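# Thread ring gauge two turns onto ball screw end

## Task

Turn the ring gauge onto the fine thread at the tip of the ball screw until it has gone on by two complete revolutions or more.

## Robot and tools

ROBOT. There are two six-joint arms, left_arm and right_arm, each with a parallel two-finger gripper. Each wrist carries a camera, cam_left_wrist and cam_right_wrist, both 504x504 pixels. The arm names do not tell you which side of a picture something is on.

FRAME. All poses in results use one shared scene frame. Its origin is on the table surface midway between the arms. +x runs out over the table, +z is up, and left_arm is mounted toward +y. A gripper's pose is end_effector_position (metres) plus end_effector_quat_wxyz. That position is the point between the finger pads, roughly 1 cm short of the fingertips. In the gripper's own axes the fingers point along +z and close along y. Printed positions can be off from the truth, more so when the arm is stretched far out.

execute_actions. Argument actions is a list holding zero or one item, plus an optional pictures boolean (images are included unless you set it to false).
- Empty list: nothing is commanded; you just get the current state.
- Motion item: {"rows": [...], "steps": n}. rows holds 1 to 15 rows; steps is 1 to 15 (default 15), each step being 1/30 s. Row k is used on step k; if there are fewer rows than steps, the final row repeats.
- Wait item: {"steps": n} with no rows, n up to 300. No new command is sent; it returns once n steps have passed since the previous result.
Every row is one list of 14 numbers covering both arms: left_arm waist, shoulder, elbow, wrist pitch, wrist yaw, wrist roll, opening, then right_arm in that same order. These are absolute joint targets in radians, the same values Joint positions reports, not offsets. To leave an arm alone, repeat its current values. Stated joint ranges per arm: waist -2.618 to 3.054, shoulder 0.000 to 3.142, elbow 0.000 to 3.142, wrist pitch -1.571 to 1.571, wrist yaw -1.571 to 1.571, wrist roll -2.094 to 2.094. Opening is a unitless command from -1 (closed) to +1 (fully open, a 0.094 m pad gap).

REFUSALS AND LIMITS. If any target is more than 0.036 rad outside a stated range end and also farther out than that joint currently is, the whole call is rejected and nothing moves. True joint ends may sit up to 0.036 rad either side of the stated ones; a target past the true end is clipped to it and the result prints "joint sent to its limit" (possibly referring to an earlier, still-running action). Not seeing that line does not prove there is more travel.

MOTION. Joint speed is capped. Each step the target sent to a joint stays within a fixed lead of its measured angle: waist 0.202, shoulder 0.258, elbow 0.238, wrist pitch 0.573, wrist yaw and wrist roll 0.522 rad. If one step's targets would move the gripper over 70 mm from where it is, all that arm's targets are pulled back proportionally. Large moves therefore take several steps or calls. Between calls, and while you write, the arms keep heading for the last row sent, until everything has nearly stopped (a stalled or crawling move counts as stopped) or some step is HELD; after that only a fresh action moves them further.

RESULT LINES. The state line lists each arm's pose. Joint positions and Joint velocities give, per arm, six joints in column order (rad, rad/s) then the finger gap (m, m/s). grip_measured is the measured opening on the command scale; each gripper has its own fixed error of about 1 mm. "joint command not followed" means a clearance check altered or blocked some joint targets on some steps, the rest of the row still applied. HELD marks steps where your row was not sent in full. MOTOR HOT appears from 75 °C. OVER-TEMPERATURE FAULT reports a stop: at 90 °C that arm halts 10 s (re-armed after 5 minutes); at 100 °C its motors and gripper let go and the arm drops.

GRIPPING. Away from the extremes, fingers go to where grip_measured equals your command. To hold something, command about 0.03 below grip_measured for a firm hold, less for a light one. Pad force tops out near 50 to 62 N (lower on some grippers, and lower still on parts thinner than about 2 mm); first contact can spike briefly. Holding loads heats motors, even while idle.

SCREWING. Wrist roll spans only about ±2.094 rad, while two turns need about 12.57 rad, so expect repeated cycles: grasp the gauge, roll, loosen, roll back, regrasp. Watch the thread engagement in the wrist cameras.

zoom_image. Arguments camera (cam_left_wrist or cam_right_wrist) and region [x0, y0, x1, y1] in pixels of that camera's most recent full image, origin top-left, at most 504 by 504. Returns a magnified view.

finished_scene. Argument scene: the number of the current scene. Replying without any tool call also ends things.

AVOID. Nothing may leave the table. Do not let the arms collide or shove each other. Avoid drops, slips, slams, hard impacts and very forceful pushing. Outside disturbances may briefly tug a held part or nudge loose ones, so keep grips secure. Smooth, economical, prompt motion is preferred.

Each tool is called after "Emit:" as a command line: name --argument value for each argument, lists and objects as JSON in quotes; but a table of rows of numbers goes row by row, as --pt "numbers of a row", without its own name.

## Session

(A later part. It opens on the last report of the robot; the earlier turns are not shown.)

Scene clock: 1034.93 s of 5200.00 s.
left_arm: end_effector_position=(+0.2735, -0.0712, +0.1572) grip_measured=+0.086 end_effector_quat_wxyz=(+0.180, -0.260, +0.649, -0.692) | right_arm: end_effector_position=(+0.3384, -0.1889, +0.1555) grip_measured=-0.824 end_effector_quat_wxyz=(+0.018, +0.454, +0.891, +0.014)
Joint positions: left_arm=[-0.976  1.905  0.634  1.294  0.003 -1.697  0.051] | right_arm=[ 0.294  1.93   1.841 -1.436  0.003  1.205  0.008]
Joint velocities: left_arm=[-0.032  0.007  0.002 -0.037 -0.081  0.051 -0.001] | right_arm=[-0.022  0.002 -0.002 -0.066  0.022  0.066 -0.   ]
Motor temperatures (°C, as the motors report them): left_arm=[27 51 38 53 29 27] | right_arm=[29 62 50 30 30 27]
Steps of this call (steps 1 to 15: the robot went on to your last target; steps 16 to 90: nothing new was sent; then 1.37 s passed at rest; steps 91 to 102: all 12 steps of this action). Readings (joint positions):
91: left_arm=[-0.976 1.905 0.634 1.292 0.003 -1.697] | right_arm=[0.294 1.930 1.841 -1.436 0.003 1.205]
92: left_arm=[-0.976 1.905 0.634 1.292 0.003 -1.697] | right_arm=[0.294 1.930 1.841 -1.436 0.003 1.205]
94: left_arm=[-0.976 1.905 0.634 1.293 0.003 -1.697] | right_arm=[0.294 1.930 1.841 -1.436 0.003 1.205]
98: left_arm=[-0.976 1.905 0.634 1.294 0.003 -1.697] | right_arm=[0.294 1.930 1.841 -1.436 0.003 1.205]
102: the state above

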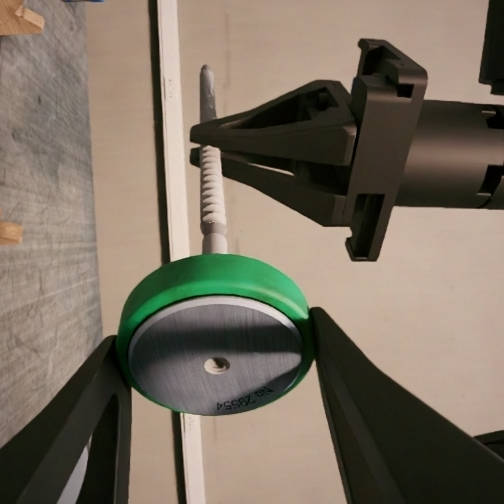

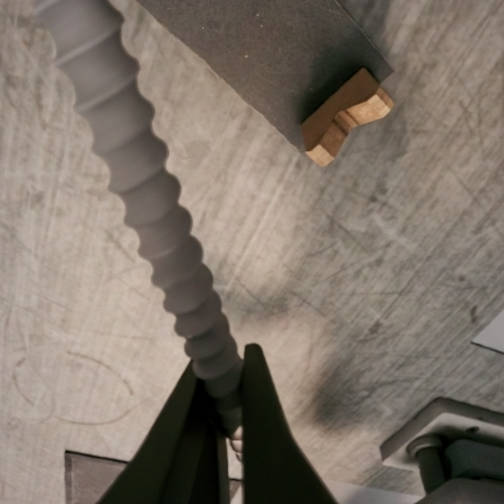

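Emit:
execute_actions --actions '[{"rows":[[-0.97,1.875,0.64,1.356,0.003,-1.7,0.05,0.286,1.915,1.865,-1.445,0.015,1.195,-0.86],[-0.97,1.875,0.64,1.357,0.003,-1.7,0.05,0.286,1.915,1.865,-1.445,0.02,1.195,-0.86],[-0.97,1.875,0.64,1.357,0.003,-1.7,0.05,0.286,1.915,1.865,-1.445,0.023,1.195,-0.86]],"steps":14}]'

Emit:
zoom_image --camera "cam_left_wrist" --region '[170, 50, 250, 250]'

Scene clock: 1038.87 s of 5200.00 s.
left_arm: end_effector_position=(+0.2735, -0.0712, +0.1577) grip_measured=+0.086 end_effector_quat_wxyz=(+0.180, -0.259, +0.648, -0.693) | right_arm: end_effector_position=(+0.3386, -0.1897, +0.1555) grip_measured=-0.824 end_effector_quat_wxyz=(+0.019, +0.454, +0.891, +0.012)
Joint positions: left_arm=[-0.976  1.905  0.634  1.296  0.003 -1.697  0.051] | right_arm=[ 0.294  1.93   1.841 -1.436  0.007  1.205  0.008]
Joint velocities: left_arm=[ 0.002 -0.012 -0.007  0.051 -0.037  0.095  0.001] | right_arm=[-0.012  0.002 -0.007 -0.066  0.022 -0.037  0.001]
Motor temperatures (°C, as the motors report them): left_arm=[27 51 38 53 29 27] | right_arm=[29 62 50 30 30 27]
Steps of this call (steps 1 to 15: the robot went on to your last target; steps 16 to 90: nothing new was sent; then 0.47 s passed at rest; steps 91 to 104: all 14 steps of this action). Readings (joint positions):
91: left_arm=[-0.976 1.905 0.634 1.294 0.003 -1.697] | right_arm=[0.294 1.930 1.841 -1.436 0.003 1.205]
92: left_arm=[-0.976 1.905 0.634 1.294 0.003 -1.697] | right_arm=[0.294 1.930 1.841 -1.436 0.003 1.205]
94: left_arm=[-0.976 1.905 0.634 1.295 0.003 -1.697] | right_arm=[0.294 1.930 1.841 -1.436 0.005 1.205]
98: left_arm=[-0.976 1.905 0.634 1.296 0.003 -1.697] | right_arm=[0.294 1.930 1.841 -1.436 0.007 1.205]
104: the state above

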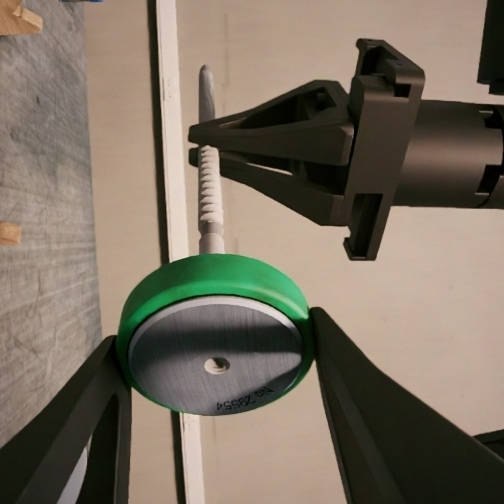

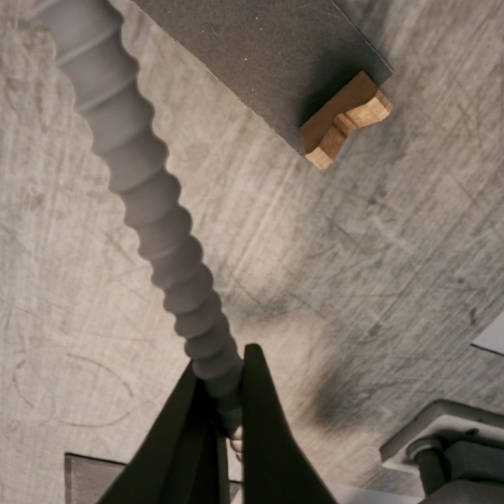

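Region (170, 50, 250, 250) of cam_left_wrist's 504x504 image, scaled by 2.520, with more detail than that image has; it fills the left 202 columns of this view, and the rest is white.

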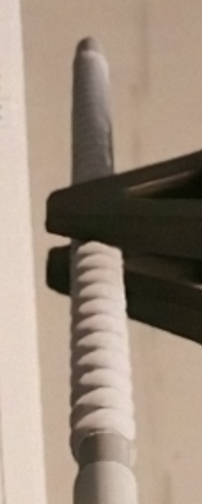

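Emit:
execute_actions --actions '[{"rows":[[-0.97,1.875,0.64,1.357,0.003,-0.13,0.05,0.286,1.915,1.865,-1.445,0.012,1.195,-0.86]],"steps":15}]' --pictures false

Emit:
execute_actions --actions '[{"steps":18}]'

Scene clock: 1042.93 s of 5200.00 s.
left_arm: end_effector_position=(+0.2735, -0.0712, +0.1581) grip_measured=+0.086 end_effector_quat_wxyz=(+0.575, +0.204, +0.667, -0.428) | right_arm: end_effector_position=(+0.3386, -0.1897, +0.1555) grip_measured=-0.824 end_effector_quat_wxyz=(+0.019, +0.453, +0.891, +0.012)
Joint positions: left_arm=[-0.976  1.905  0.634  1.297  0.003 -0.343  0.051] | right_arm=[ 0.294  1.93   1.841 -1.436  0.008  1.205  0.008]
Joint velocities: left_arm=[-0.002  0.002  0.002 -0.051  0.022  1.399 -0.001] | right_arm=[-0.007  0.002 -0.002 -0.022 -0.007 -0.022  0.   ]
Motor temperatures (°C, as the motors report them): left_arm=[27 51 38 54 29 27] | right_arm=[29 62 50 30 30 27]
Steps of this call (steps 1 to 15: the robot went on to your last target; steps 16 to 90: nothing new was sent; then 0.57 s passed at rest; steps 91 to 105: all 15 steps of this action). Readings (joint positions):
91: left_arm=[-0.976 1.905 0.634 1.296 0.003 -1.616] | right_arm=[0.294 1.930 1.841 -1.436 0.008 1.205]
92: left_arm=[-0.976 1.905 0.634 1.296 0.003 -1.517] | right_arm=[0.294 1.930 1.841 -1.436 0.008 1.205]
94: left_arm=[-0.976 1.905 0.634 1.297 0.003 -1.321] | right_arm=[0.294 1.930 1.841 -1.436 0.008 1.205]
98: left_arm=[-0.976 1.905 0.634 1.297 0.003 -0.928] | right_arm=[0.294 1.930 1.841 -1.436 0.008 1.205]
105: the state above

Scene clock: 1043.53 s of 5200.00 s.
left_arm: end_effector_position=(+0.2735, -0.0712, +0.1581) grip_measured=+0.086 end_effector_quat_wxyz=(+0.614, +0.269, +0.644, -0.368) | right_arm: end_effector_position=(+0.3386, -0.1897, +0.1555) grip_measured=-0.824 end_effector_quat_wxyz=(+0.019, +0.453, +0.891, +0.012)
Joint positions: left_arm=[-0.976  1.905  0.634  1.297  0.003 -0.144  0.051] | right_arm=[ 0.294  1.93   1.841 -1.436  0.008  1.205  0.008]
Joint velocities: left_arm=[-0.012 -0.002 -0.007  0.022 -0.007  0.007 -0.   ] | right_arm=[-0.012 -0.002 -0.012  0.051 -0.022 -0.066 -0.001]
Motor temperatures (°C, as the motors report them): left_arm=[27 51 38 54 29 27] | right_arm=[29 62 50 30 30 27]
Steps of this call (steps 1 to 18: the robot went on to your last target). Readings (joint positions):
1: left_arm=[-0.976 1.905 0.634 1.297 0.003 -0.302] | right_arm=[0.294 1.930 1.841 -1.436 0.008 1.205]
2: left_arm=[-0.976 1.905 0.634 1.297 0.003 -0.270] | right_arm=[0.294 1.930 1.841 -1.436 0.008 1.205]
4: left_arm=[-0.976 1.905 0.634 1.297 0.003 -0.223] | right_arm=[0.294 1.930 1.841 -1.436 0.008 1.205]
8: left_arm=[-0.976 1.905 0.634 1.297 0.003 -0.174] | right_arm=[0.294 1.930 1.841 -1.436 0.008 1.205]
18: the state above

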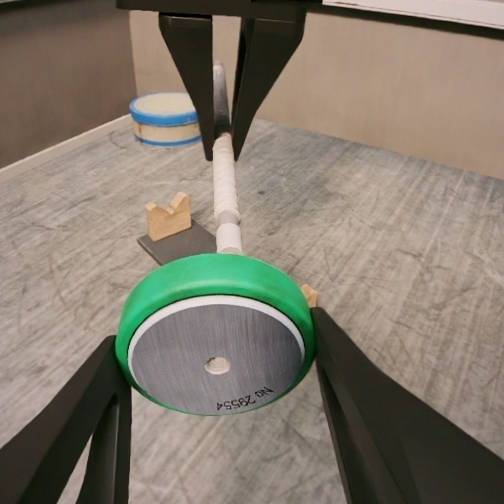

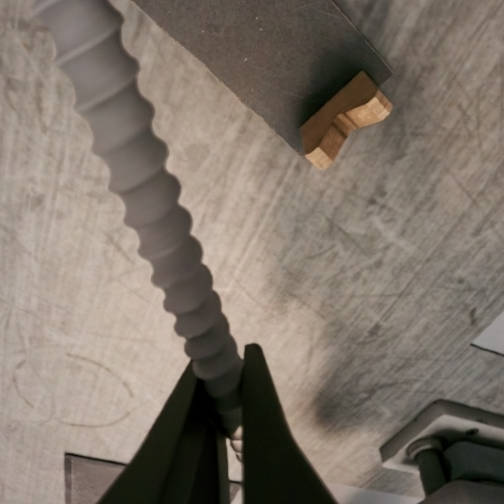

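Emit:
zoom_image --camera "cam_left_wrist" --region '[180, 50, 260, 250]'

Region (180, 50, 260, 250) of cam_left_wrist's 504x504 image, scaled by 2.520, with more detail than that image has; it fills the left 202 columns of this view, and the rest is white.

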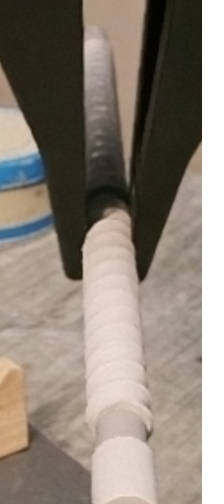

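Emit:
execute_actions --actions '[{"rows":[[-0.976,1.875,0.64,1.357,0.003,-0.13,0.05,0.286,1.915,1.865,-1.445,0.012,1.195,-0.86],[-0.98,1.875,0.64,1.357,0.003,-0.13,0.05,0.286,1.915,1.865,-1.445,0.012,1.195,-0.86],[-0.984,1.875,0.64,1.357,0.003,-0.13,0.05,0.286,1.915,1.865,-1.445,0.012,1.195,-0.86],[-0.987,1.875,0.64,1.357,0.003,-0.13,0.05,0.286,1.915,1.865,-1.445,0.012,1.195,-0.86],[-0.990,1.875,0.64,1.357,0.003,-0.13,0.05,0.286,1.915,1.865,-1.445,0.012,1.195,-0.86],[-0.993,1.875,0.64,1.357,0.003,-0.13,0.05,0.286,1.915,1.865,-1.445,0.012,1.195,-0.86]],"steps":15}]'

Emit:
zoom_image --camera "cam_left_wrist" --region '[180, 50, 260, 250]'

Scene clock: 1056.27 s of 5200.00 s.
left_arm: end_effector_position=(+0.2694, -0.0741, +0.1581) grip_measured=+0.086 end_effector_quat_wxyz=(+0.613, +0.274, +0.642, -0.370) | right_arm: end_effector_position=(+0.3386, -0.1897, +0.1555) grip_measured=-0.824 end_effector_quat_wxyz=(+0.019, +0.453, +0.891, +0.012)
Joint positions: left_arm=[-0.987  1.905  0.634  1.297  0.003 -0.14   0.051] | right_arm=[ 0.294  1.93   1.841 -1.436  0.008  1.205  0.008]
Joint velocities: left_arm=[ 0.012 -0.007  0.002 -0.007 -0.037  0.095  0.001] | right_arm=[-0.007 -0.002 -0.002  0.051  0.007  0.051  0.001]
Motor temperatures (°C, as the motors report them): left_arm=[27 51 37 54 29 27] | right_arm=[29 62 50 30 30 27]
Steps of this call (steps 1 to 15: the robot went on to your last target; steps 16 to 90: nothing new was sent; then 9.23 s passed at rest; steps 91 to 105: all 15 steps of this action). Readings (joint positions):
91: left_arm=[-0.976 1.905 0.634 1.297 0.003 -0.140] | right_arm=[0.294 1.930 1.841 -1.436 0.008 1.205]
92: left_arm=[-0.976 1.905 0.634 1.297 0.003 -0.140] | right_arm=[0.294 1.930 1.841 -1.436 0.008 1.205]
94: left_arm=[-0.976 1.905 0.634 1.297 0.003 -0.140] | right_arm=[0.294 1.930 1.841 -1.436 0.008 1.205]
98: left_arm=[-0.983 1.905 0.634 1.297 0.003 -0.140] | right_arm=[0.294 1.930 1.841 -1.436 0.008 1.205]
105: the state above

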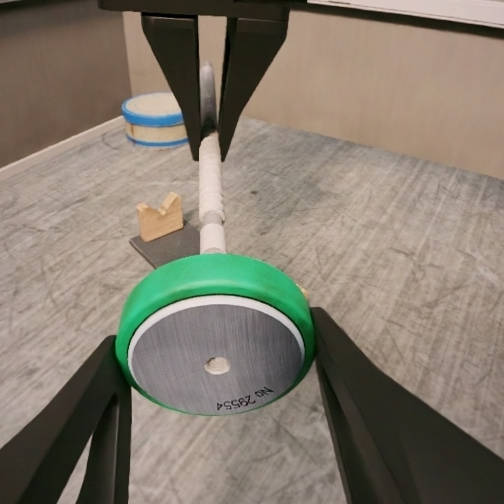

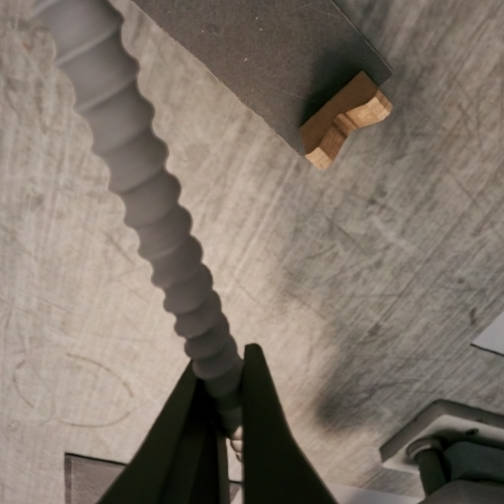

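Region (180, 50, 260, 250) of cam_left_wrist's 504x504 image, scaled by 2.520, with more detail than that image has; it fills the left 202 columns of this view, and the rest is white.

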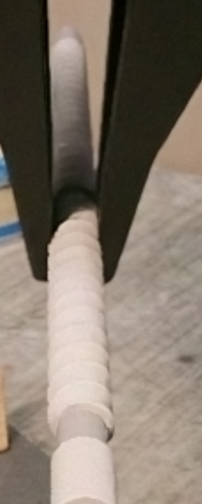

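Emit:
execute_actions --actions '[{"rows":[[-0.978,1.875,0.64,1.357,0.003,-0.13,0.05,0.286,1.915,1.865,-1.445,0.008,1.195,-0.86],[-0.978,1.875,0.64,1.357,0.003,-0.13,0.05,0.286,1.915,1.865,-1.445,0.008,1.195,-0.86],[-0.978,1.875,0.64,1.357,0.003,-0.13,0.05,0.295,1.915,1.865,-1.445,0.008,1.203,-0.86],[-0.978,1.875,0.64,1.357,0.003,-0.13,0.05,0.30,1.915,1.865,-1.445,0.008,1.207,-0.86],[-0.978,1.875,0.64,1.357,0.003,-0.13,0.05,0.304,1.915,1.865,-1.445,0.008,1.211,-0.86],[-0.978,1.875,0.64,1.357,0.003,-0.13,0.05,0.308,1.915,1.865,-1.445,0.008,1.215,-0.86],[-0.978,1.875,0.64,1.357,0.003,-0.13,0.05,0.311,1.915,1.865,-1.445,0.008,1.218,-0.86],[-0.978,1.875,0.64,1.357,0.003,-0.13,0.05,0.314,1.915,1.865,-1.445,0.008,1.221,-0.86],[-0.978,1.875,0.64,1.357,0.003,-0.13,0.05,0.317,1.915,1.865,-1.445,0.008,1.224,-0.86],[-0.978,1.875,0.64,1.357,0.003,-0.13,0.05,0.320,1.915,1.865,-1.445,0.008,1.227,-0.86],[-0.978,1.875,0.64,1.357,0.003,-0.13,0.05,0.323,1.915,1.865,-1.445,0.008,1.230,-0.86]],"steps":15}]'

Scene clock: 1063.10 s of 5200.00 s.
left_arm: end_effector_position=(+0.2699, -0.0738, +0.1581) grip_measured=+0.086 end_effector_quat_wxyz=(+0.613, +0.273, +0.642, -0.370) | right_arm: end_effector_position=(+0.3378, -0.1862, +0.1555) grip_measured=-0.824 end_effector_quat_wxyz=(+0.022, +0.453, +0.891, +0.010)
Joint positions: left_arm=[-0.986  1.905  0.634  1.297  0.003 -0.14   0.051] | right_arm=[ 0.307  1.93   1.841 -1.436  0.015  1.217  0.008]
Joint velocities: left_arm=[-0.012  0.007 -0.007  0.007 -0.022 -0.051  0.   ] | right_arm=[ 0.002 -0.012  0.017 -0.037  0.066  0.051 -0.   ]
Motor temperatures (°C, as the motors report them): left_arm=[27 51 37 55 29 27] | right_arm=[29 62 50 30 30 27]
Steps of this call (steps 1 to 15: the robot went on to your last target; steps 16 to 90: nothing new was sent; then 3.33 s passed at rest; steps 91 to 105: all 15 steps of this action). Readings (joint positions):
91: left_arm=[-0.987 1.905 0.634 1.297 0.003 -0.140] | right_arm=[0.294 1.930 1.841 -1.436 0.008 1.205]
92: left_arm=[-0.987 1.905 0.634 1.297 0.003 -0.140] | right_arm=[0.294 1.930 1.841 -1.436 0.008 1.205]
94: left_arm=[-0.987 1.905 0.634 1.297 0.003 -0.140] | right_arm=[0.294 1.930 1.841 -1.436 0.008 1.205]
98: left_arm=[-0.987 1.905 0.634 1.297 0.003 -0.140] | right_arm=[0.296 1.930 1.841 -1.436 0.008 1.207]
105: the state above

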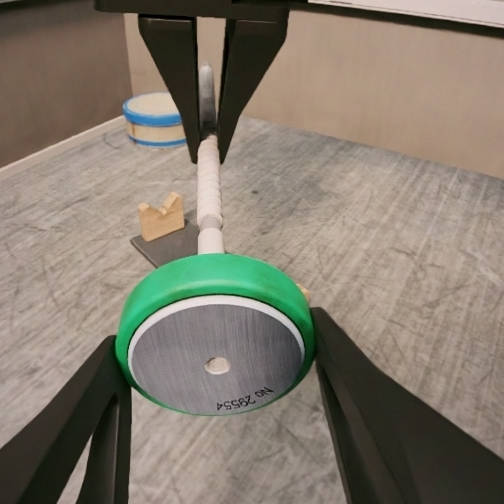

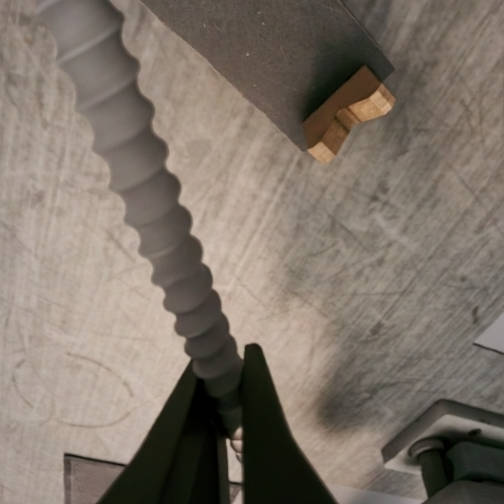

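Emit:
execute_actions --actions '[{"rows":[[-0.978,1.875,0.64,1.357,0.003,-0.13,0.05,0.305,1.915,1.865,-1.445,0.006,1.212,-0.86],[-0.978,1.875,0.64,1.357,0.003,-0.13,0.05,0.297,1.915,1.865,-1.445,0.006,1.204,-0.86],[-0.978,1.875,0.64,1.357,0.003,-0.13,0.05,0.291,1.915,1.865,-1.445,0.006,1.198,-0.86],[-0.978,1.875,0.64,1.357,0.003,-0.13,0.05,0.291,1.915,1.865,-1.445,0.006,1.198,-0.86],[-0.978,1.875,0.64,1.357,0.003,-0.13,0.05,0.291,1.915,1.865,-1.445,0.006,1.198,-0.86],[-0.978,1.875,0.64,1.357,0.003,-0.13,0.05,0.291,1.915,1.865,-1.445,0.006,1.198,-0.86],[-0.978,1.875,0.64,1.357,0.003,-0.13,0.05,0.291,1.915,1.865,-1.445,0.006,1.198,-0.86],[-0.976,1.875,0.64,1.357,0.003,-0.13,0.05,0.291,1.915,1.865,-1.445,0.006,1.198,-0.86]],"steps":15}]'

Emit:
zoom_image --camera "cam_left_wrist" --region '[180, 50, 260, 250]'

Scene clock: 1068.67 s of 5200.00 s.
left_arm: end_effector_position=(+0.2700, -0.0737, +0.1583) grip_measured=+0.086 end_effector_quat_wxyz=(+0.614, +0.273, +0.642, -0.370) | right_arm: end_effector_position=(+0.3381, -0.1870, +0.1555) grip_measured=-0.824 end_effector_quat_wxyz=(+0.019, +0.452, +0.892, +0.013)
Joint positions: left_arm=[-0.985  1.905  0.634  1.298  0.003 -0.14   0.051] | right_arm=[ 0.301  1.93   1.841 -1.436  0.007  1.209  0.008]
Joint velocities: left_arm=[-0.007  0.002 -0.007  0.007  0.007 -0.051 -0.   ] | right_arm=[ 0.002 -0.002 -0.007  0.051 -0.007 -0.007 -0.   ]
Motor temperatures (°C, as the motors report them): left_arm=[27 51 37 55 29 27] | right_arm=[29 62 50 30 30 27]
Steps of this call (steps 1 to 15: the robot went on to your last target; steps 16 to 90: nothing new was sent; then 2.07 s passed at rest; steps 91 to 105: all 15 steps of this action). Readings (joint positions):
91: left_arm=[-0.985 1.905 0.634 1.297 0.003 -0.140] | right_arm=[0.307 1.930 1.841 -1.436 0.015 1.219]
92: left_arm=[-0.985 1.905 0.634 1.297 0.003 -0.140] | right_arm=[0.306 1.930 1.841 -1.436 0.015 1.219]
94: left_arm=[-0.985 1.905 0.634 1.298 0.003 -0.140] | right_arm=[0.304 1.930 1.841 -1.436 0.012 1.215]
98: left_arm=[-0.985 1.905 0.634 1.298 0.003 -0.140] | right_arm=[0.301 1.930 1.841 -1.436 0.008 1.211]
105: the state above

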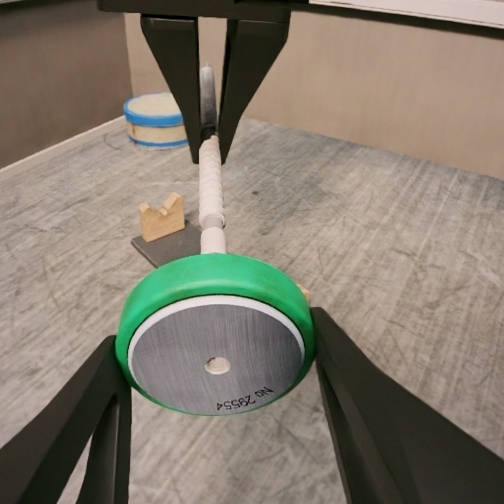

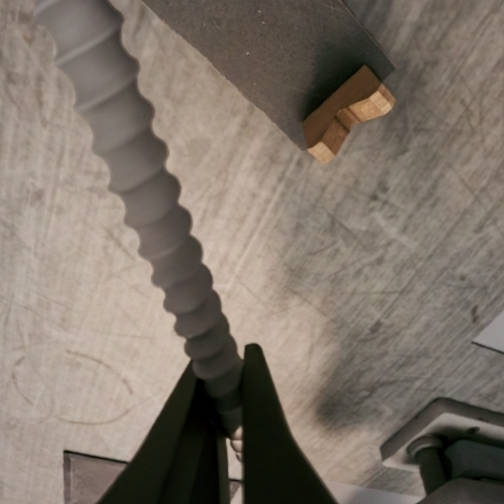

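Region (180, 50, 260, 250) of cam_left_wrist's 504x504 image, scaled by 2.520, with more detail than that image has; it fills the left 202 columns of this view, and the rest is white.

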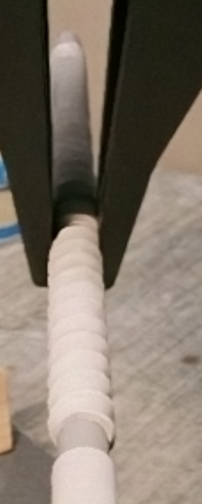

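Emit:
execute_actions --actions '[{"rows":[[-0.978,1.875,0.64,1.354,0.003,-1.7,0.05,0.295,1.915,1.865,-1.445,0.008,1.2,-0.86]],"steps":15}]' --pictures false

Emit:
execute_actions --actions '[{"steps":18}]'

Emit:
zoom_image --camera "cam_left_wrist" --region '[170, 50, 250, 250]'

Scene clock: 1075.73 s of 5200.00 s.
left_arm: end_effector_position=(+0.2702, -0.0736, +0.1583) grip_measured=+0.086 end_effector_quat_wxyz=(+0.244, -0.192, +0.671, -0.674) | right_arm: end_effector_position=(+0.3380, -0.1869, +0.1555) grip_measured=-0.824 end_effector_quat_wxyz=(+0.019, +0.452, +0.892, +0.013)
Joint positions: left_arm=[-0.985  1.905  0.634  1.298  0.003 -1.503  0.051] | right_arm=[ 0.301  1.93   1.841 -1.436  0.006  1.208  0.008]
Joint velocities: left_arm=[-0.017 -0.007  0.017 -0.066 -0.051 -1.311 -0.   ] | right_arm=[ 0.012  0.007  0.007  0.022 -0.007 -0.007  0.   ]
Motor temperatures (°C, as the motors report them): left_arm=[27 51 37 55 29 27] | right_arm=[29 62 50 30 30 27]
Steps of this call (steps 1 to 15: the robot went on to your last target; steps 16 to 90: nothing new was sent; then 3.57 s passed at rest; steps 91 to 105: all 15 steps of this action). Readings (joint positions):
91: left_arm=[-0.985 1.905 0.634 1.298 0.003 -0.222] | right_arm=[0.301 1.930 1.841 -1.436 0.006 1.208]
92: left_arm=[-0.985 1.905 0.634 1.298 0.003 -0.322] | right_arm=[0.301 1.930 1.841 -1.436 0.006 1.208]
94: left_arm=[-0.985 1.905 0.634 1.298 0.003 -0.521] | right_arm=[0.301 1.930 1.841 -1.436 0.006 1.208]
98: left_arm=[-0.985 1.905 0.634 1.298 0.003 -0.921] | right_arm=[0.301 1.930 1.841 -1.436 0.006 1.208]
105: the state above

Scene clock: 1076.33 s of 5200.00 s.
left_arm: end_effector_position=(+0.2702, -0.0736, +0.1583) grip_measured=+0.086 end_effector_quat_wxyz=(+0.179, -0.255, +0.649, -0.694) | right_arm: end_effector_position=(+0.3380, -0.1869, +0.1555) grip_measured=-0.824 end_effector_quat_wxyz=(+0.019, +0.452, +0.892, +0.013)
Joint positions: left_arm=[-0.985  1.905  0.634  1.298  0.003 -1.693  0.051] | right_arm=[ 0.301  1.93   1.841 -1.436  0.006  1.208  0.008]
Joint velocities: left_arm=[-0.022  0.012  0.002 -0.051  0.051 -0.051  0.   ] | right_arm=[ 0.002  0.002  0.007 -0.081 -0.051 -0.139 -0.   ]
Motor temperatures (°C, as the motors report them): left_arm=[27 51 37 55 29 27] | right_arm=[29 62 50 30 30 27]
Steps of this call (steps 1 to 18: the robot went on to your last target). Readings (joint positions):
1: left_arm=[-0.985 1.905 0.634 1.298 0.003 -1.541] | right_arm=[0.301 1.930 1.841 -1.436 0.006 1.208]
2: left_arm=[-0.985 1.905 0.634 1.298 0.003 -1.573] | right_arm=[0.301 1.930 1.841 -1.436 0.006 1.208]
4: left_arm=[-0.985 1.905 0.634 1.298 0.003 -1.617] | right_arm=[0.301 1.930 1.841 -1.436 0.006 1.208]
8: left_arm=[-0.985 1.905 0.634 1.298 0.003 -1.664] | right_arm=[0.301 1.930 1.841 -1.436 0.006 1.208]
18: the state above

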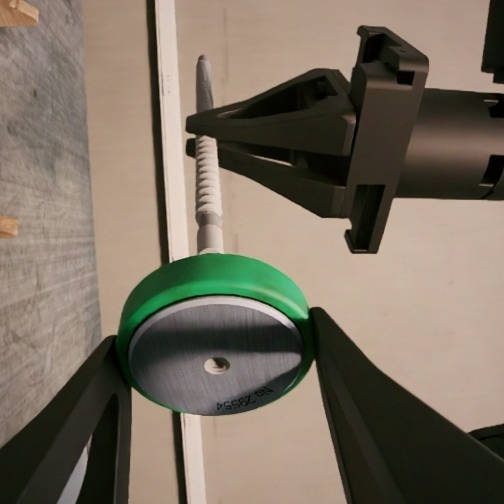

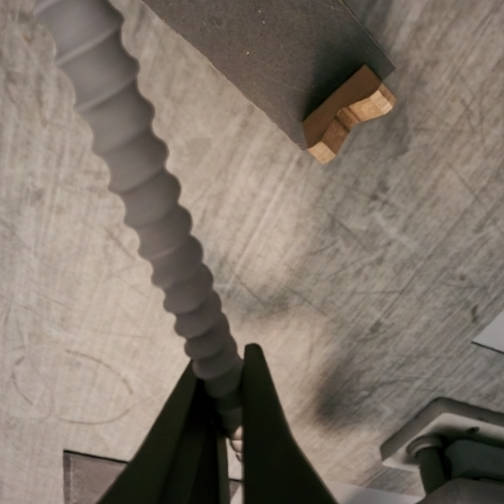

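Region (170, 50, 250, 250) of cam_left_wrist's 504x504 image, scaled by 2.520, with more detail than that image has; it fills the left 202 columns of this view, and the rest is white.

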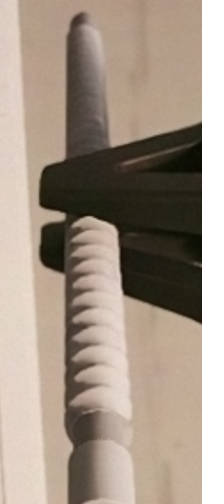

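Emit:
execute_actions --actions '[{"rows":[[-0.978,1.875,0.64,1.35,0.003,-1.7,0.05,0.295,1.915,1.865,-1.445,0.02,1.2,-0.86],[-0.978,1.875,0.64,1.345,0.003,-1.7,0.05,0.295,1.915,1.865,-1.445,0.025,1.2,-0.86],[-0.978,1.875,0.64,1.34,0.003,-1.7,0.05,0.295,1.915,1.865,-1.445,0.03,1.2,-0.86],[-0.978,1.875,0.64,1.337,0.003,-1.7,0.05,0.295,1.915,1.865,-1.445,0.033,1.2,-0.86],[-0.978,1.875,0.64,1.335,0.003,-1.7,0.05,0.295,1.915,1.865,-1.445,0.034,1.2,-0.86]],"steps":15}]'

Emit:
zoom_image --camera "cam_left_wrist" --region '[170, 50, 250, 250]'

Scene clock: 1092.93 s of 5200.00 s.
left_arm: end_effector_position=(+0.2702, -0.0736, +0.1576) grip_measured=+0.086 end_effector_quat_wxyz=(+0.177, -0.256, +0.650, -0.693) | right_arm: end_effector_position=(+0.3386, -0.1889, +0.1555) grip_measured=-0.824 end_effector_quat_wxyz=(+0.023, +0.452, +0.892, +0.009)
Joint positions: left_arm=[-0.985  1.905  0.634  1.295  0.003 -1.696  0.051] | right_arm=[ 0.301  1.93   1.841 -1.436  0.018  1.208  0.008]
Joint velocities: left_arm=[ 0.007 -0.022 -0.007  0.022 -0.007 -0.037  0.   ] | right_arm=[ 0.002 -0.007 -0.002 -0.037 -0.007  0.022  0.   ]
Motor temperatures (°C, as the motors report them): left_arm=[27 51 37 55 29 27] | right_arm=[29 62 50 30 30 27]
Steps of this call (steps 1 to 15: the robot went on to your last target; steps 16 to 90: nothing new was sent; then 13.10 s passed at rest; steps 91 to 105: all 15 steps of this action). Readings (joint positions):
91: left_arm=[-0.985 1.905 0.634 1.298 0.003 -1.696] | right_arm=[0.301 1.930 1.841 -1.436 0.006 1.208]
92: left_arm=[-0.985 1.905 0.634 1.298 0.003 -1.696] | right_arm=[0.301 1.930 1.841 -1.436 0.007 1.208]
94: left_arm=[-0.985 1.905 0.634 1.298 0.003 -1.696] | right_arm=[0.301 1.930 1.841 -1.436 0.010 1.208]
98: left_arm=[-0.985 1.905 0.634 1.296 0.003 -1.696] | right_arm=[0.301 1.930 1.841 -1.436 0.015 1.208]
105: the state above

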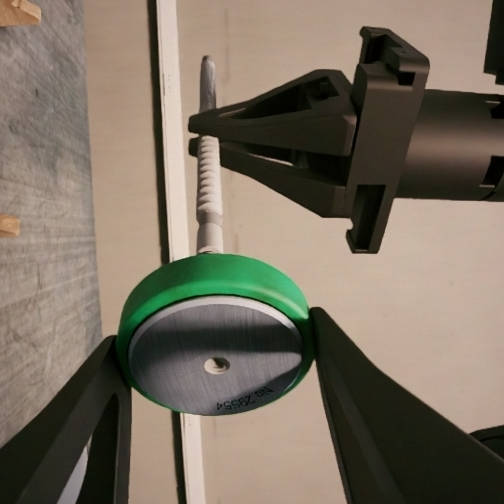

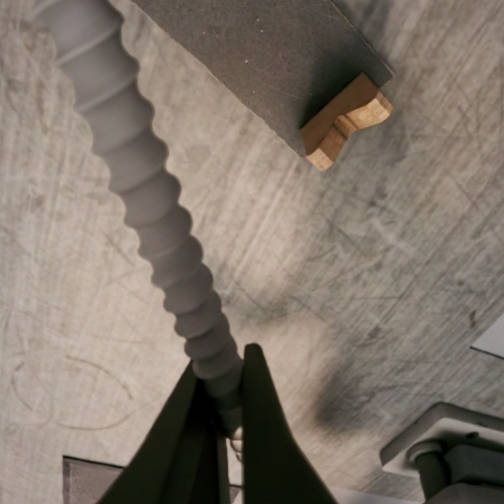

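Region (170, 50, 250, 250) of cam_left_wrist's 504x504 image, scaled by 2.520, with more detail than that image has; it fills the left 202 columns of this view, and the rest is white.

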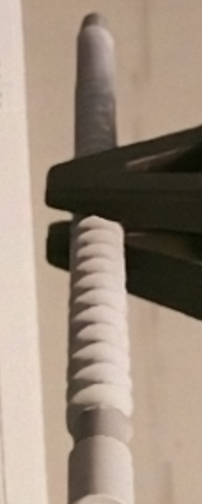

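Emit:
execute_actions --actions '[{"rows":[[-0.978,1.875,0.64,1.333,0.003,-1.7,0.05,0.295,1.915,1.865,-1.445,0.026,1.2,-0.86]],"steps":10}]'

Emit:
zoom_image --camera "cam_left_wrist" --region '[170, 50, 250, 250]'

Scene clock: 1096.37 s of 5200.00 s.
left_arm: end_effector_position=(+0.2702, -0.0736, +0.1570) grip_measured=+0.086 end_effector_quat_wxyz=(+0.177, -0.257, +0.651, -0.692) | right_arm: end_effector_position=(+0.3386, -0.1890, +0.1555) grip_measured=-0.824 end_effector_quat_wxyz=(+0.023, +0.452, +0.892, +0.009)
Joint positions: left_arm=[-0.985  1.905  0.634  1.293  0.003 -1.696  0.051] | right_arm=[ 0.301  1.93   1.841 -1.436  0.018  1.208  0.008]
Joint velocities: left_arm=[ 0.012 -0.022  0.007  0.022 -0.007  0.037 -0.001] | right_arm=[-0.007  0.007  0.002  0.037 -0.066  0.051  0.   ]
Motor temperatures (°C, as the motors report them): left_arm=[27 51 37 55 29 27] | right_arm=[29 62 50 30 30 27]
Steps of this call (steps 1 to 15: the robot went on to your last target; steps 16 to 90: nothing new was sent; then 0.10 s passed at rest; steps 91 to 100: all 10 steps of this action). Readings (joint positions):
91: left_arm=[-0.985 1.905 0.634 1.295 0.003 -1.696] | right_arm=[0.301 1.930 1.841 -1.436 0.018 1.208]
92: left_arm=[-0.985 1.905 0.634 1.294 0.003 -1.696] | right_arm=[0.301 1.930 1.841 -1.436 0.018 1.208]
94: left_arm=[-0.985 1.905 0.634 1.294 0.003 -1.696] | right_arm=[0.301 1.930 1.841 -1.436 0.018 1.208]
98: left_arm=[-0.985 1.905 0.634 1.293 0.003 -1.696] | right_arm=[0.301 1.930 1.841 -1.436 0.018 1.208]
100: the state above

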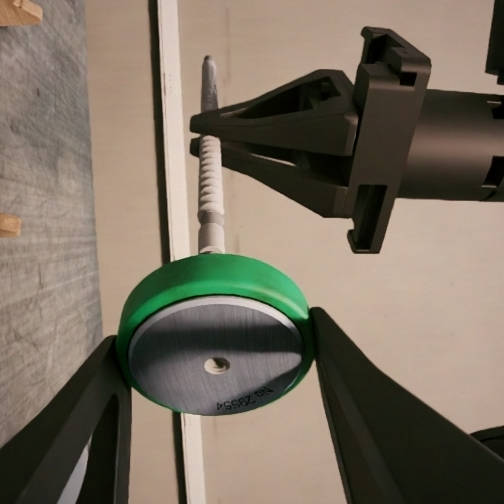

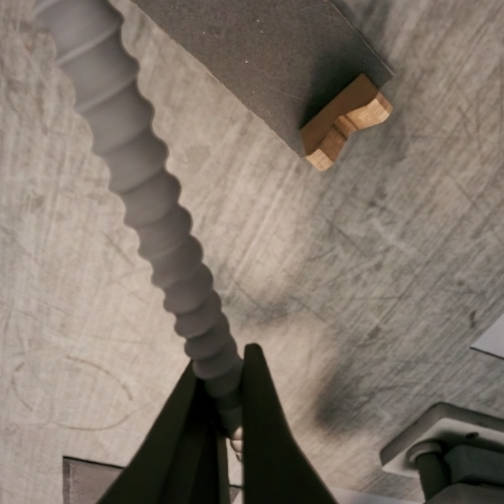

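Region (170, 50, 250, 250) of cam_left_wrist's 504x504 image, scaled by 2.520, with more detail than that image has; it fills the left 202 columns of this view, and the rest is white.

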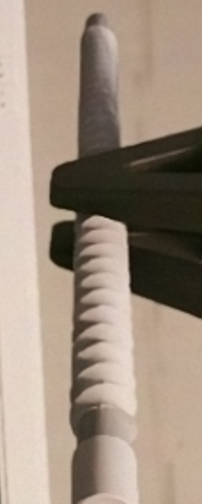

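Emit:
execute_actions --actions '[{"rows":[[-0.978,1.875,0.64,1.330,0.003,-1.7,0.05,0.295,1.915,1.865,-1.445,0.026,1.2,-0.86]],"steps":12}]'

Emit:
zoom_image --camera "cam_left_wrist" --region '[170, 50, 250, 250]'

Scene clock: 1099.47 s of 5200.00 s.
left_arm: end_effector_position=(+0.2702, -0.0736, +0.1563) grip_measured=+0.086 end_effector_quat_wxyz=(+0.177, -0.257, +0.651, -0.692) | right_arm: end_effector_position=(+0.3386, -0.1890, +0.1555) grip_measured=-0.824 end_effector_quat_wxyz=(+0.023, +0.452, +0.892, +0.009)
Joint positions: left_arm=[-0.985  1.905  0.634  1.29   0.003 -1.696  0.051] | right_arm=[ 0.301  1.93   1.841 -1.436  0.018  1.208  0.008]
Joint velocities: left_arm=[ 0.012 -0.002  0.007 -0.022  0.022  0.022 -0.   ] | right_arm=[-0.017 -0.007 -0.002  0.022 -0.022 -0.022 -0.001]
Motor temperatures (°C, as the motors report them): left_arm=[27 51 37 55 29 27] | right_arm=[29 62 50 30 30 27]
Steps of this call (steps 1 to 15: the robot went on to your last target; steps 16 to 81: nothing new was sent; steps 82 to 93: all 12 steps of this action). Readings (joint positions):
82: left_arm=[-0.985 1.905 0.634 1.292 0.003 -1.696] | right_arm=[0.301 1.930 1.841 -1.436 0.018 1.208]
83: left_arm=[-0.985 1.905 0.634 1.292 0.003 -1.696] | right_arm=[0.301 1.930 1.841 -1.436 0.018 1.208]
85: left_arm=[-0.985 1.905 0.634 1.291 0.003 -1.696] | right_arm=[0.301 1.930 1.841 -1.436 0.018 1.208]
89: left_arm=[-0.985 1.905 0.634 1.291 0.003 -1.696] | right_arm=[0.301 1.930 1.841 -1.436 0.018 1.208]
93: the state above

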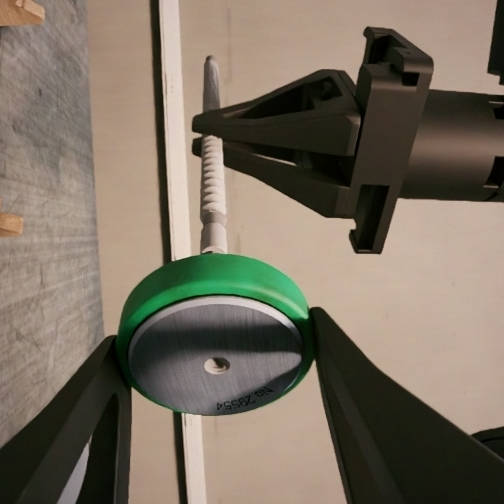

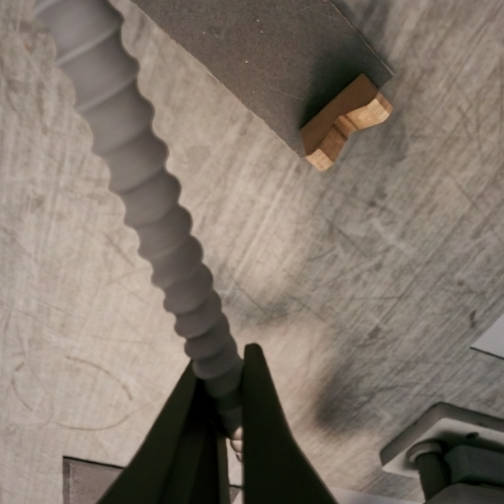

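Region (170, 50, 250, 250) of cam_left_wrist's 504x504 image, scaled by 2.520, with more detail than that image has; it fills the left 202 columns of this view, and the rest is white.

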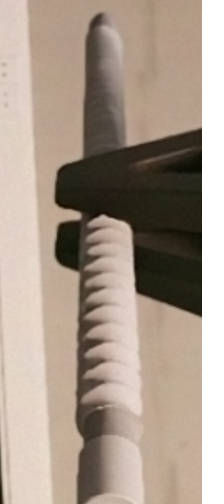

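Emit:
execute_actions --actions '[]'

Scene clock: 1108.80 s of 5200.00 s.
left_arm: end_effector_position=(+0.2702, -0.0736, +0.1563) grip_measured=+0.086 end_effector_quat_wxyz=(+0.177, -0.257, +0.651, -0.692) | right_arm: end_effector_position=(+0.3386, -0.1890, +0.1555) grip_measured=-0.824 end_effector_quat_wxyz=(+0.023, +0.452, +0.892, +0.009)
Joint positions: left_arm=[-0.985  1.905  0.634  1.29   0.003 -1.696  0.051] | right_arm=[ 0.301  1.93   1.841 -1.436  0.018  1.208  0.008]
Joint velocities: left_arm=[ 0.017  0.002  0.012 -0.022 -0.007 -0.051  0.001] | right_arm=[ 0.002 -0.017  0.002 -0.081 -0.022  0.037 -0.002]
Motor temperatures (°C, as the motors report them): left_arm=[27 52 37 55 29 27] | right_arm=[29 63 50 30 30 27]
Steps of this call (steps 1 to 15: the robot went on to your last target; steps 16 to 90: nothing new was sent; then 6.33 s passed at rest). Readings (joint positions):
1: left_arm=[-0.985 1.905 0.634 1.290 0.003 -1.696] | right_arm=[0.301 1.930 1.841 -1.436 0.018 1.208]
2: left_arm=[-0.985 1.905 0.634 1.290 0.003 -1.696] | right_arm=[0.301 1.930 1.841 -1.436 0.018 1.208]
4: left_arm=[-0.985 1.905 0.634 1.290 0.003 -1.696] | right_arm=[0.301 1.930 1.841 -1.436 0.018 1.208]
8: left_arm=[-0.985 1.905 0.634 1.290 0.003 -1.696] | right_arm=[0.301 1.930 1.841 -1.436 0.018 1.208]
90: the state above
All arms were judged still, so your last target was given up. Only a new action makes them travel on or press farther. Fingers that are still opening or closing keep moving.

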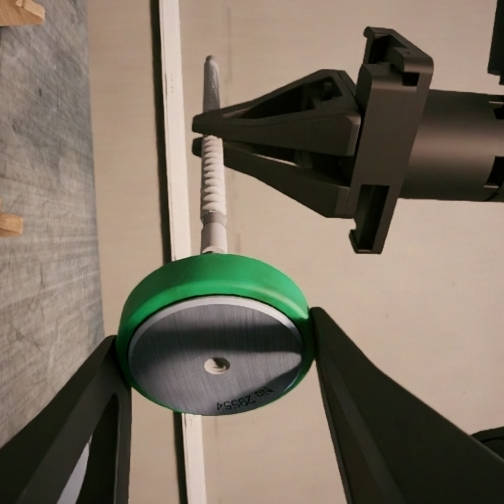

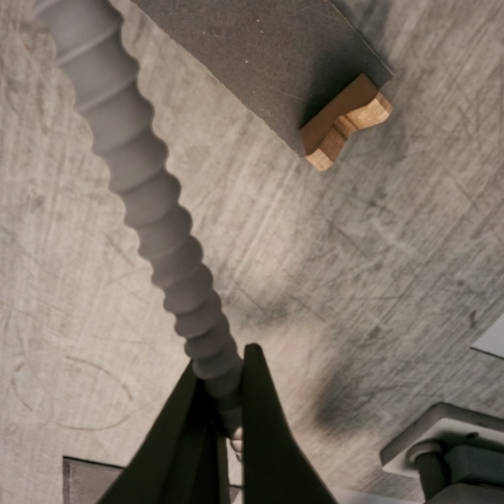

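Emit:
execute_actions --actions '[{"rows":[[-0.977,1.875,0.64,1.340,0.003,-1.7,0.05,0.300,1.915,1.865,-1.445,0.023,1.206,-0.86],[-0.977,1.875,0.64,1.340,0.003,-1.7,0.05,0.304,1.915,1.865,-1.445,0.023,1.210,-0.86],[-0.977,1.875,0.64,1.340,0.003,-1.7,0.05,0.308,1.915,1.865,-1.445,0.023,1.214,-0.86],[-0.977,1.875,0.64,1.340,0.003,-1.7,0.05,0.311,1.915,1.865,-1.445,0.023,1.217,-0.86],[-0.977,1.875,0.64,1.340,0.003,-1.7,0.05,0.313,1.915,1.865,-1.445,0.023,1.219,-0.86],[-0.977,1.875,0.64,1.340,0.003,-1.7,0.05,0.315,1.915,1.865,-1.445,0.023,1.221,-0.86],[-0.977,1.875,0.64,1.340,0.003,-1.7,0.05,0.317,1.915,1.865,-1.445,0.023,1.223,-0.86],[-0.977,1.875,0.64,1.340,0.003,-1.7,0.05,0.319,1.915,1.865,-1.445,0.023,1.225,-0.86],[-0.977,1.875,0.64,1.340,0.003,-1.7,0.05,0.321,1.915,1.865,-1.445,0.023,1.227,-0.86],[-0.977,1.875,0.64,1.340,0.003,-1.7,0.05,0.323,1.915,1.865,-1.445,0.023,1.229,-0.86],[-0.977,1.875,0.64,1.340,0.003,-1.7,0.05,0.325,1.915,1.865,-1.445,0.023,1.231,-0.86],[-0.977,1.875,0.64,1.340,0.003,-1.7,0.05,0.327,1.915,1.865,-1.445,0.023,1.233,-0.86]],"steps":15}]'

Scene clock: 1114.93 s of 5200.00 s.
left_arm: end_effector_position=(+0.2702, -0.0736, +0.1563) grip_measured=+0.086 end_effector_quat_wxyz=(+0.177, -0.257, +0.651, -0.692) | right_arm: end_effector_position=(+0.3369, -0.1829, +0.1555) grip_measured=-0.824 end_effector_quat_wxyz=(+0.023, +0.449, +0.893, +0.009)
Joint positions: left_arm=[-0.985  1.905  0.634  1.29   0.003 -1.696  0.051] | right_arm=[ 0.318  1.93   1.841 -1.436  0.018  1.22   0.008]
Joint velocities: left_arm=[-0.007 -0.002 -0.012  0.022  0.037 -0.007 -0.   ] | right_arm=[ 0.007  0.002 -0.012 -0.066 -0.007 -0.022  0.001]
Motor temperatures (°C, as the motors report them): left_arm=[27 52 37 55 29 27] | right_arm=[29 63 50 30 30 27]
Steps of this call (steps 1 to 90: nothing new was sent; then 2.63 s passed at rest; steps 91 to 105: all 15 steps of this action). Readings (joint positions):
91: left_arm=[-0.985 1.905 0.634 1.290 0.003 -1.696] | right_arm=[0.301 1.930 1.841 -1.436 0.018 1.208]
92: left_arm=[-0.985 1.905 0.634 1.290 0.003 -1.696] | right_arm=[0.301 1.930 1.841 -1.436 0.018 1.208]
94: left_arm=[-0.985 1.905 0.634 1.290 0.003 -1.696] | right_arm=[0.301 1.930 1.841 -1.436 0.018 1.208]
98: left_arm=[-0.985 1.905 0.634 1.290 0.003 -1.696] | right_arm=[0.302 1.930 1.841 -1.436 0.018 1.211]
105: the state above

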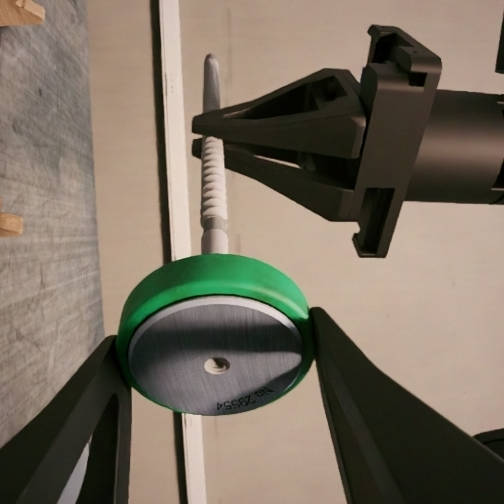

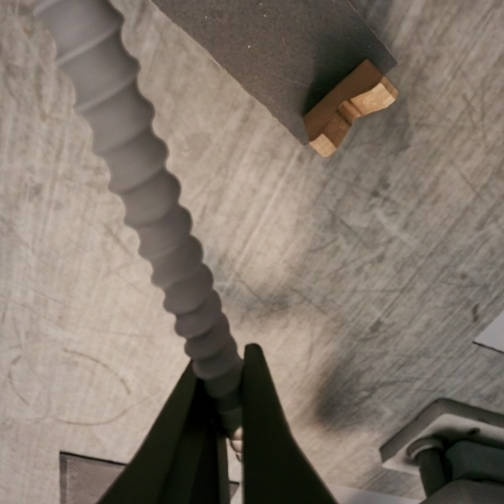

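Emit:
execute_actions --actions '[{"rows":[[-0.975,1.875,0.64,1.340,0.003,-1.7,0.05,0.329,1.915,1.865,-1.445,0.023,1.238,-0.86],[-0.974,1.875,0.64,1.340,0.003,-1.7,0.05,0.331,1.915,1.865,-1.445,0.023,1.241,-0.86],[-0.973,1.875,0.64,1.340,0.003,-1.7,0.05,0.333,1.915,1.865,-1.445,0.023,1.243,-0.86],[-0.973,1.875,0.64,1.340,0.003,-1.7,0.05,0.335,1.915,1.865,-1.445,0.023,1.245,-0.86],[-0.972,1.875,0.64,1.340,0.003,-1.7,0.05,0.337,1.915,1.865,-1.445,0.023,1.247,-0.86],[-0.972,1.875,0.64,1.340,0.003,-1.7,0.05,0.339,1.915,1.865,-1.445,0.023,1.249,-0.86],[-0.971,1.875,0.64,1.340,0.003,-1.7,0.05,0.341,1.915,1.865,-1.445,0.023,1.251,-0.86],[-0.971,1.875,0.64,1.340,0.003,-1.7,0.05,0.343,1.915,1.865,-1.445,0.023,1.253,-0.86]],"steps":15}]'

Scene clock: 1120.30 s of 5200.00 s.
left_arm: end_effector_position=(+0.2726, -0.0719, +0.1563) grip_measured=+0.086 end_effector_quat_wxyz=(+0.179, -0.259, +0.651, -0.691) | right_arm: end_effector_position=(+0.3350, -0.1769, +0.1555) grip_measured=-0.824 end_effector_quat_wxyz=(+0.023, +0.452, +0.892, +0.009)
Joint positions: left_arm=[-0.979  1.905  0.634  1.29   0.003 -1.696  0.051] | right_arm=[ 0.335  1.93   1.841 -1.436  0.018  1.242  0.008]
Joint velocities: left_arm=[-0.007 -0.017  0.002  0.022  0.007  0.007 -0.001] | right_arm=[-0.012 -0.002  0.002 -0.037 -0.037 -0.066 -0.   ]
Motor temperatures (°C, as the motors report them): left_arm=[27 52 37 55 29 27] | right_arm=[29 63 50 30 30 27]
Steps of this call (steps 1 to 15: the robot went on to your last target; steps 16 to 90: nothing new was sent; then 1.87 s passed at rest; steps 91 to 105: all 15 steps of this action). Readings (joint positions):
91: left_arm=[-0.984 1.905 0.634 1.290 0.003 -1.696] | right_arm=[0.319 1.930 1.841 -1.436 0.018 1.222]
92: left_arm=[-0.984 1.905 0.634 1.290 0.003 -1.696] | right_arm=[0.319 1.930 1.841 -1.436 0.018 1.224]
94: left_arm=[-0.982 1.905 0.634 1.290 0.003 -1.696] | right_arm=[0.320 1.930 1.841 -1.436 0.018 1.228]
98: left_arm=[-0.980 1.905 0.634 1.290 0.003 -1.696] | right_arm=[0.328 1.930 1.841 -1.436 0.018 1.237]
105: the state above

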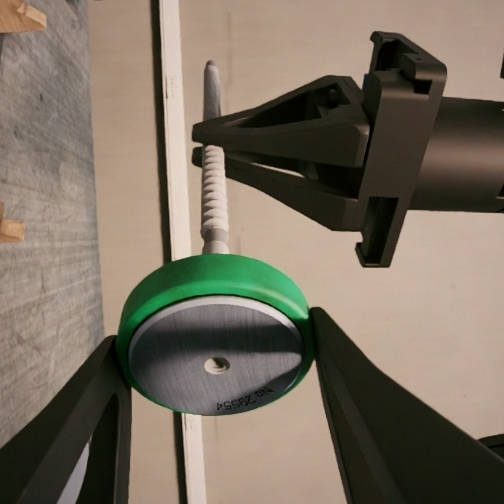

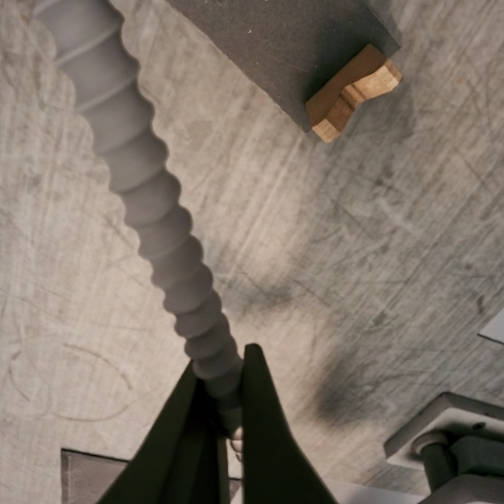

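Advancing well; continuing.

Emit:
execute_actions --actions '[{"rows":[[-0.971,1.875,0.64,1.340,0.003,-1.7,0.05,0.345,1.915,1.865,-1.445,0.023,1.252,-0.86],[-0.970,1.875,0.64,1.340,0.003,-1.7,0.05,0.347,1.915,1.865,-1.445,0.023,1.254,-0.86],[-0.970,1.875,0.64,1.340,0.003,-1.7,0.05,0.349,1.915,1.865,-1.445,0.023,1.257,-0.86],[-0.969,1.875,0.64,1.340,0.003,-1.7,0.05,0.351,1.915,1.865,-1.445,0.023,1.260,-0.86],[-0.969,1.875,0.64,1.340,0.003,-1.7,0.05,0.353,1.915,1.865,-1.445,0.023,1.262,-0.86],[-0.968,1.875,0.64,1.340,0.003,-1.7,0.05,0.355,1.915,1.865,-1.445,0.023,1.264,-0.86],[-0.968,1.875,0.64,1.340,0.003,-1.7,0.05,0.357,1.915,1.865,-1.445,0.023,1.266,-0.86],[-0.967,1.875,0.64,1.340,0.003,-1.7,0.05,0.359,1.915,1.865,-1.445,0.023,1.268,-0.86]],"steps":15}]'

Scene clock: 1124.60 s of 5200.00 s.
left_arm: end_effector_position=(+0.2741, -0.0708, +0.1563) grip_measured=+0.086 end_effector_quat_wxyz=(+0.180, -0.260, +0.650, -0.691) | right_arm: end_effector_position=(+0.3340, -0.1734, +0.1555) grip_measured=-0.824 end_effector_quat_wxyz=(+0.024, +0.454, +0.891, +0.008)
Joint positions: left_arm=[-0.975  1.905  0.634  1.29   0.003 -1.696  0.051] | right_arm=[ 0.346  1.93   1.841 -1.436  0.022  1.258  0.008]
Joint velocities: left_arm=[-0.017 -0.002 -0.017 -0.022  0.022  0.037 -0.001] | right_arm=[-0.002 -0.007  0.012 -0.051  0.037  0.066 -0.   ]
Motor temperatures (°C, as the motors report them): left_arm=[27 52 37 55 29 27] | right_arm=[29 63 50 30 30 27]
Steps of this call (steps 1 to 15: the robot went on to your last target; steps 16 to 90: nothing new was sent; then 0.80 s passed at rest; steps 91 to 105: all 15 steps of this action). Readings (joint positions):
91: left_arm=[-0.979 1.905 0.634 1.290 0.003 -1.696] | right_arm=[0.335 1.930 1.841 -1.436 0.018 1.243]
92: left_arm=[-0.979 1.905 0.634 1.290 0.003 -1.696] | right_arm=[0.335 1.930 1.841 -1.436 0.018 1.243]
94: left_arm=[-0.978 1.905 0.634 1.290 0.003 -1.696] | right_arm=[0.335 1.930 1.841 -1.436 0.018 1.245]
98: left_arm=[-0.976 1.905 0.634 1.290 0.003 -1.696] | right_arm=[0.343 1.930 1.841 -1.436 0.018 1.252]
105: the state above

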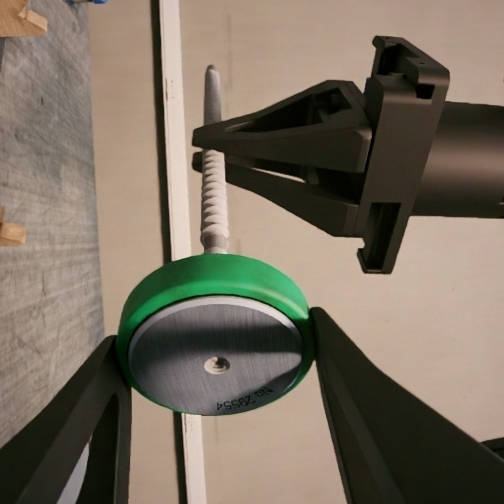

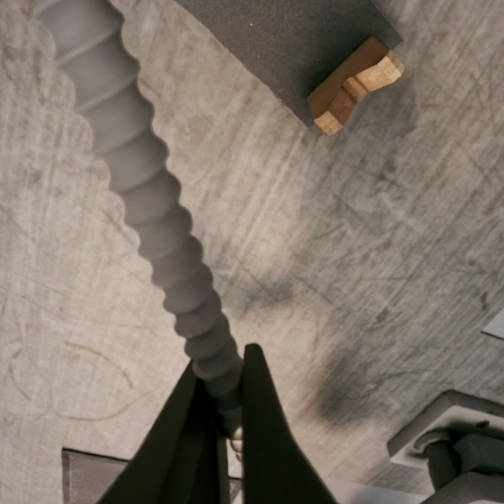

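Emit:
zoom_image --camera "cam_left_wrist" --region '[170,220,270,400]'

Region (170, 220, 270, 400) of cam_left_wrist's 504x504 image, scaled by 2.800, with more detail than that image has.

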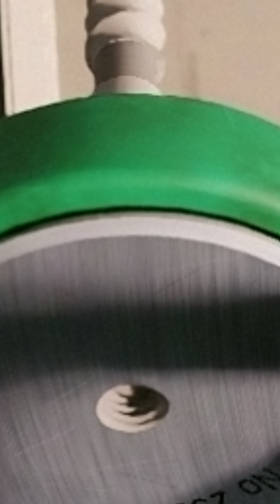

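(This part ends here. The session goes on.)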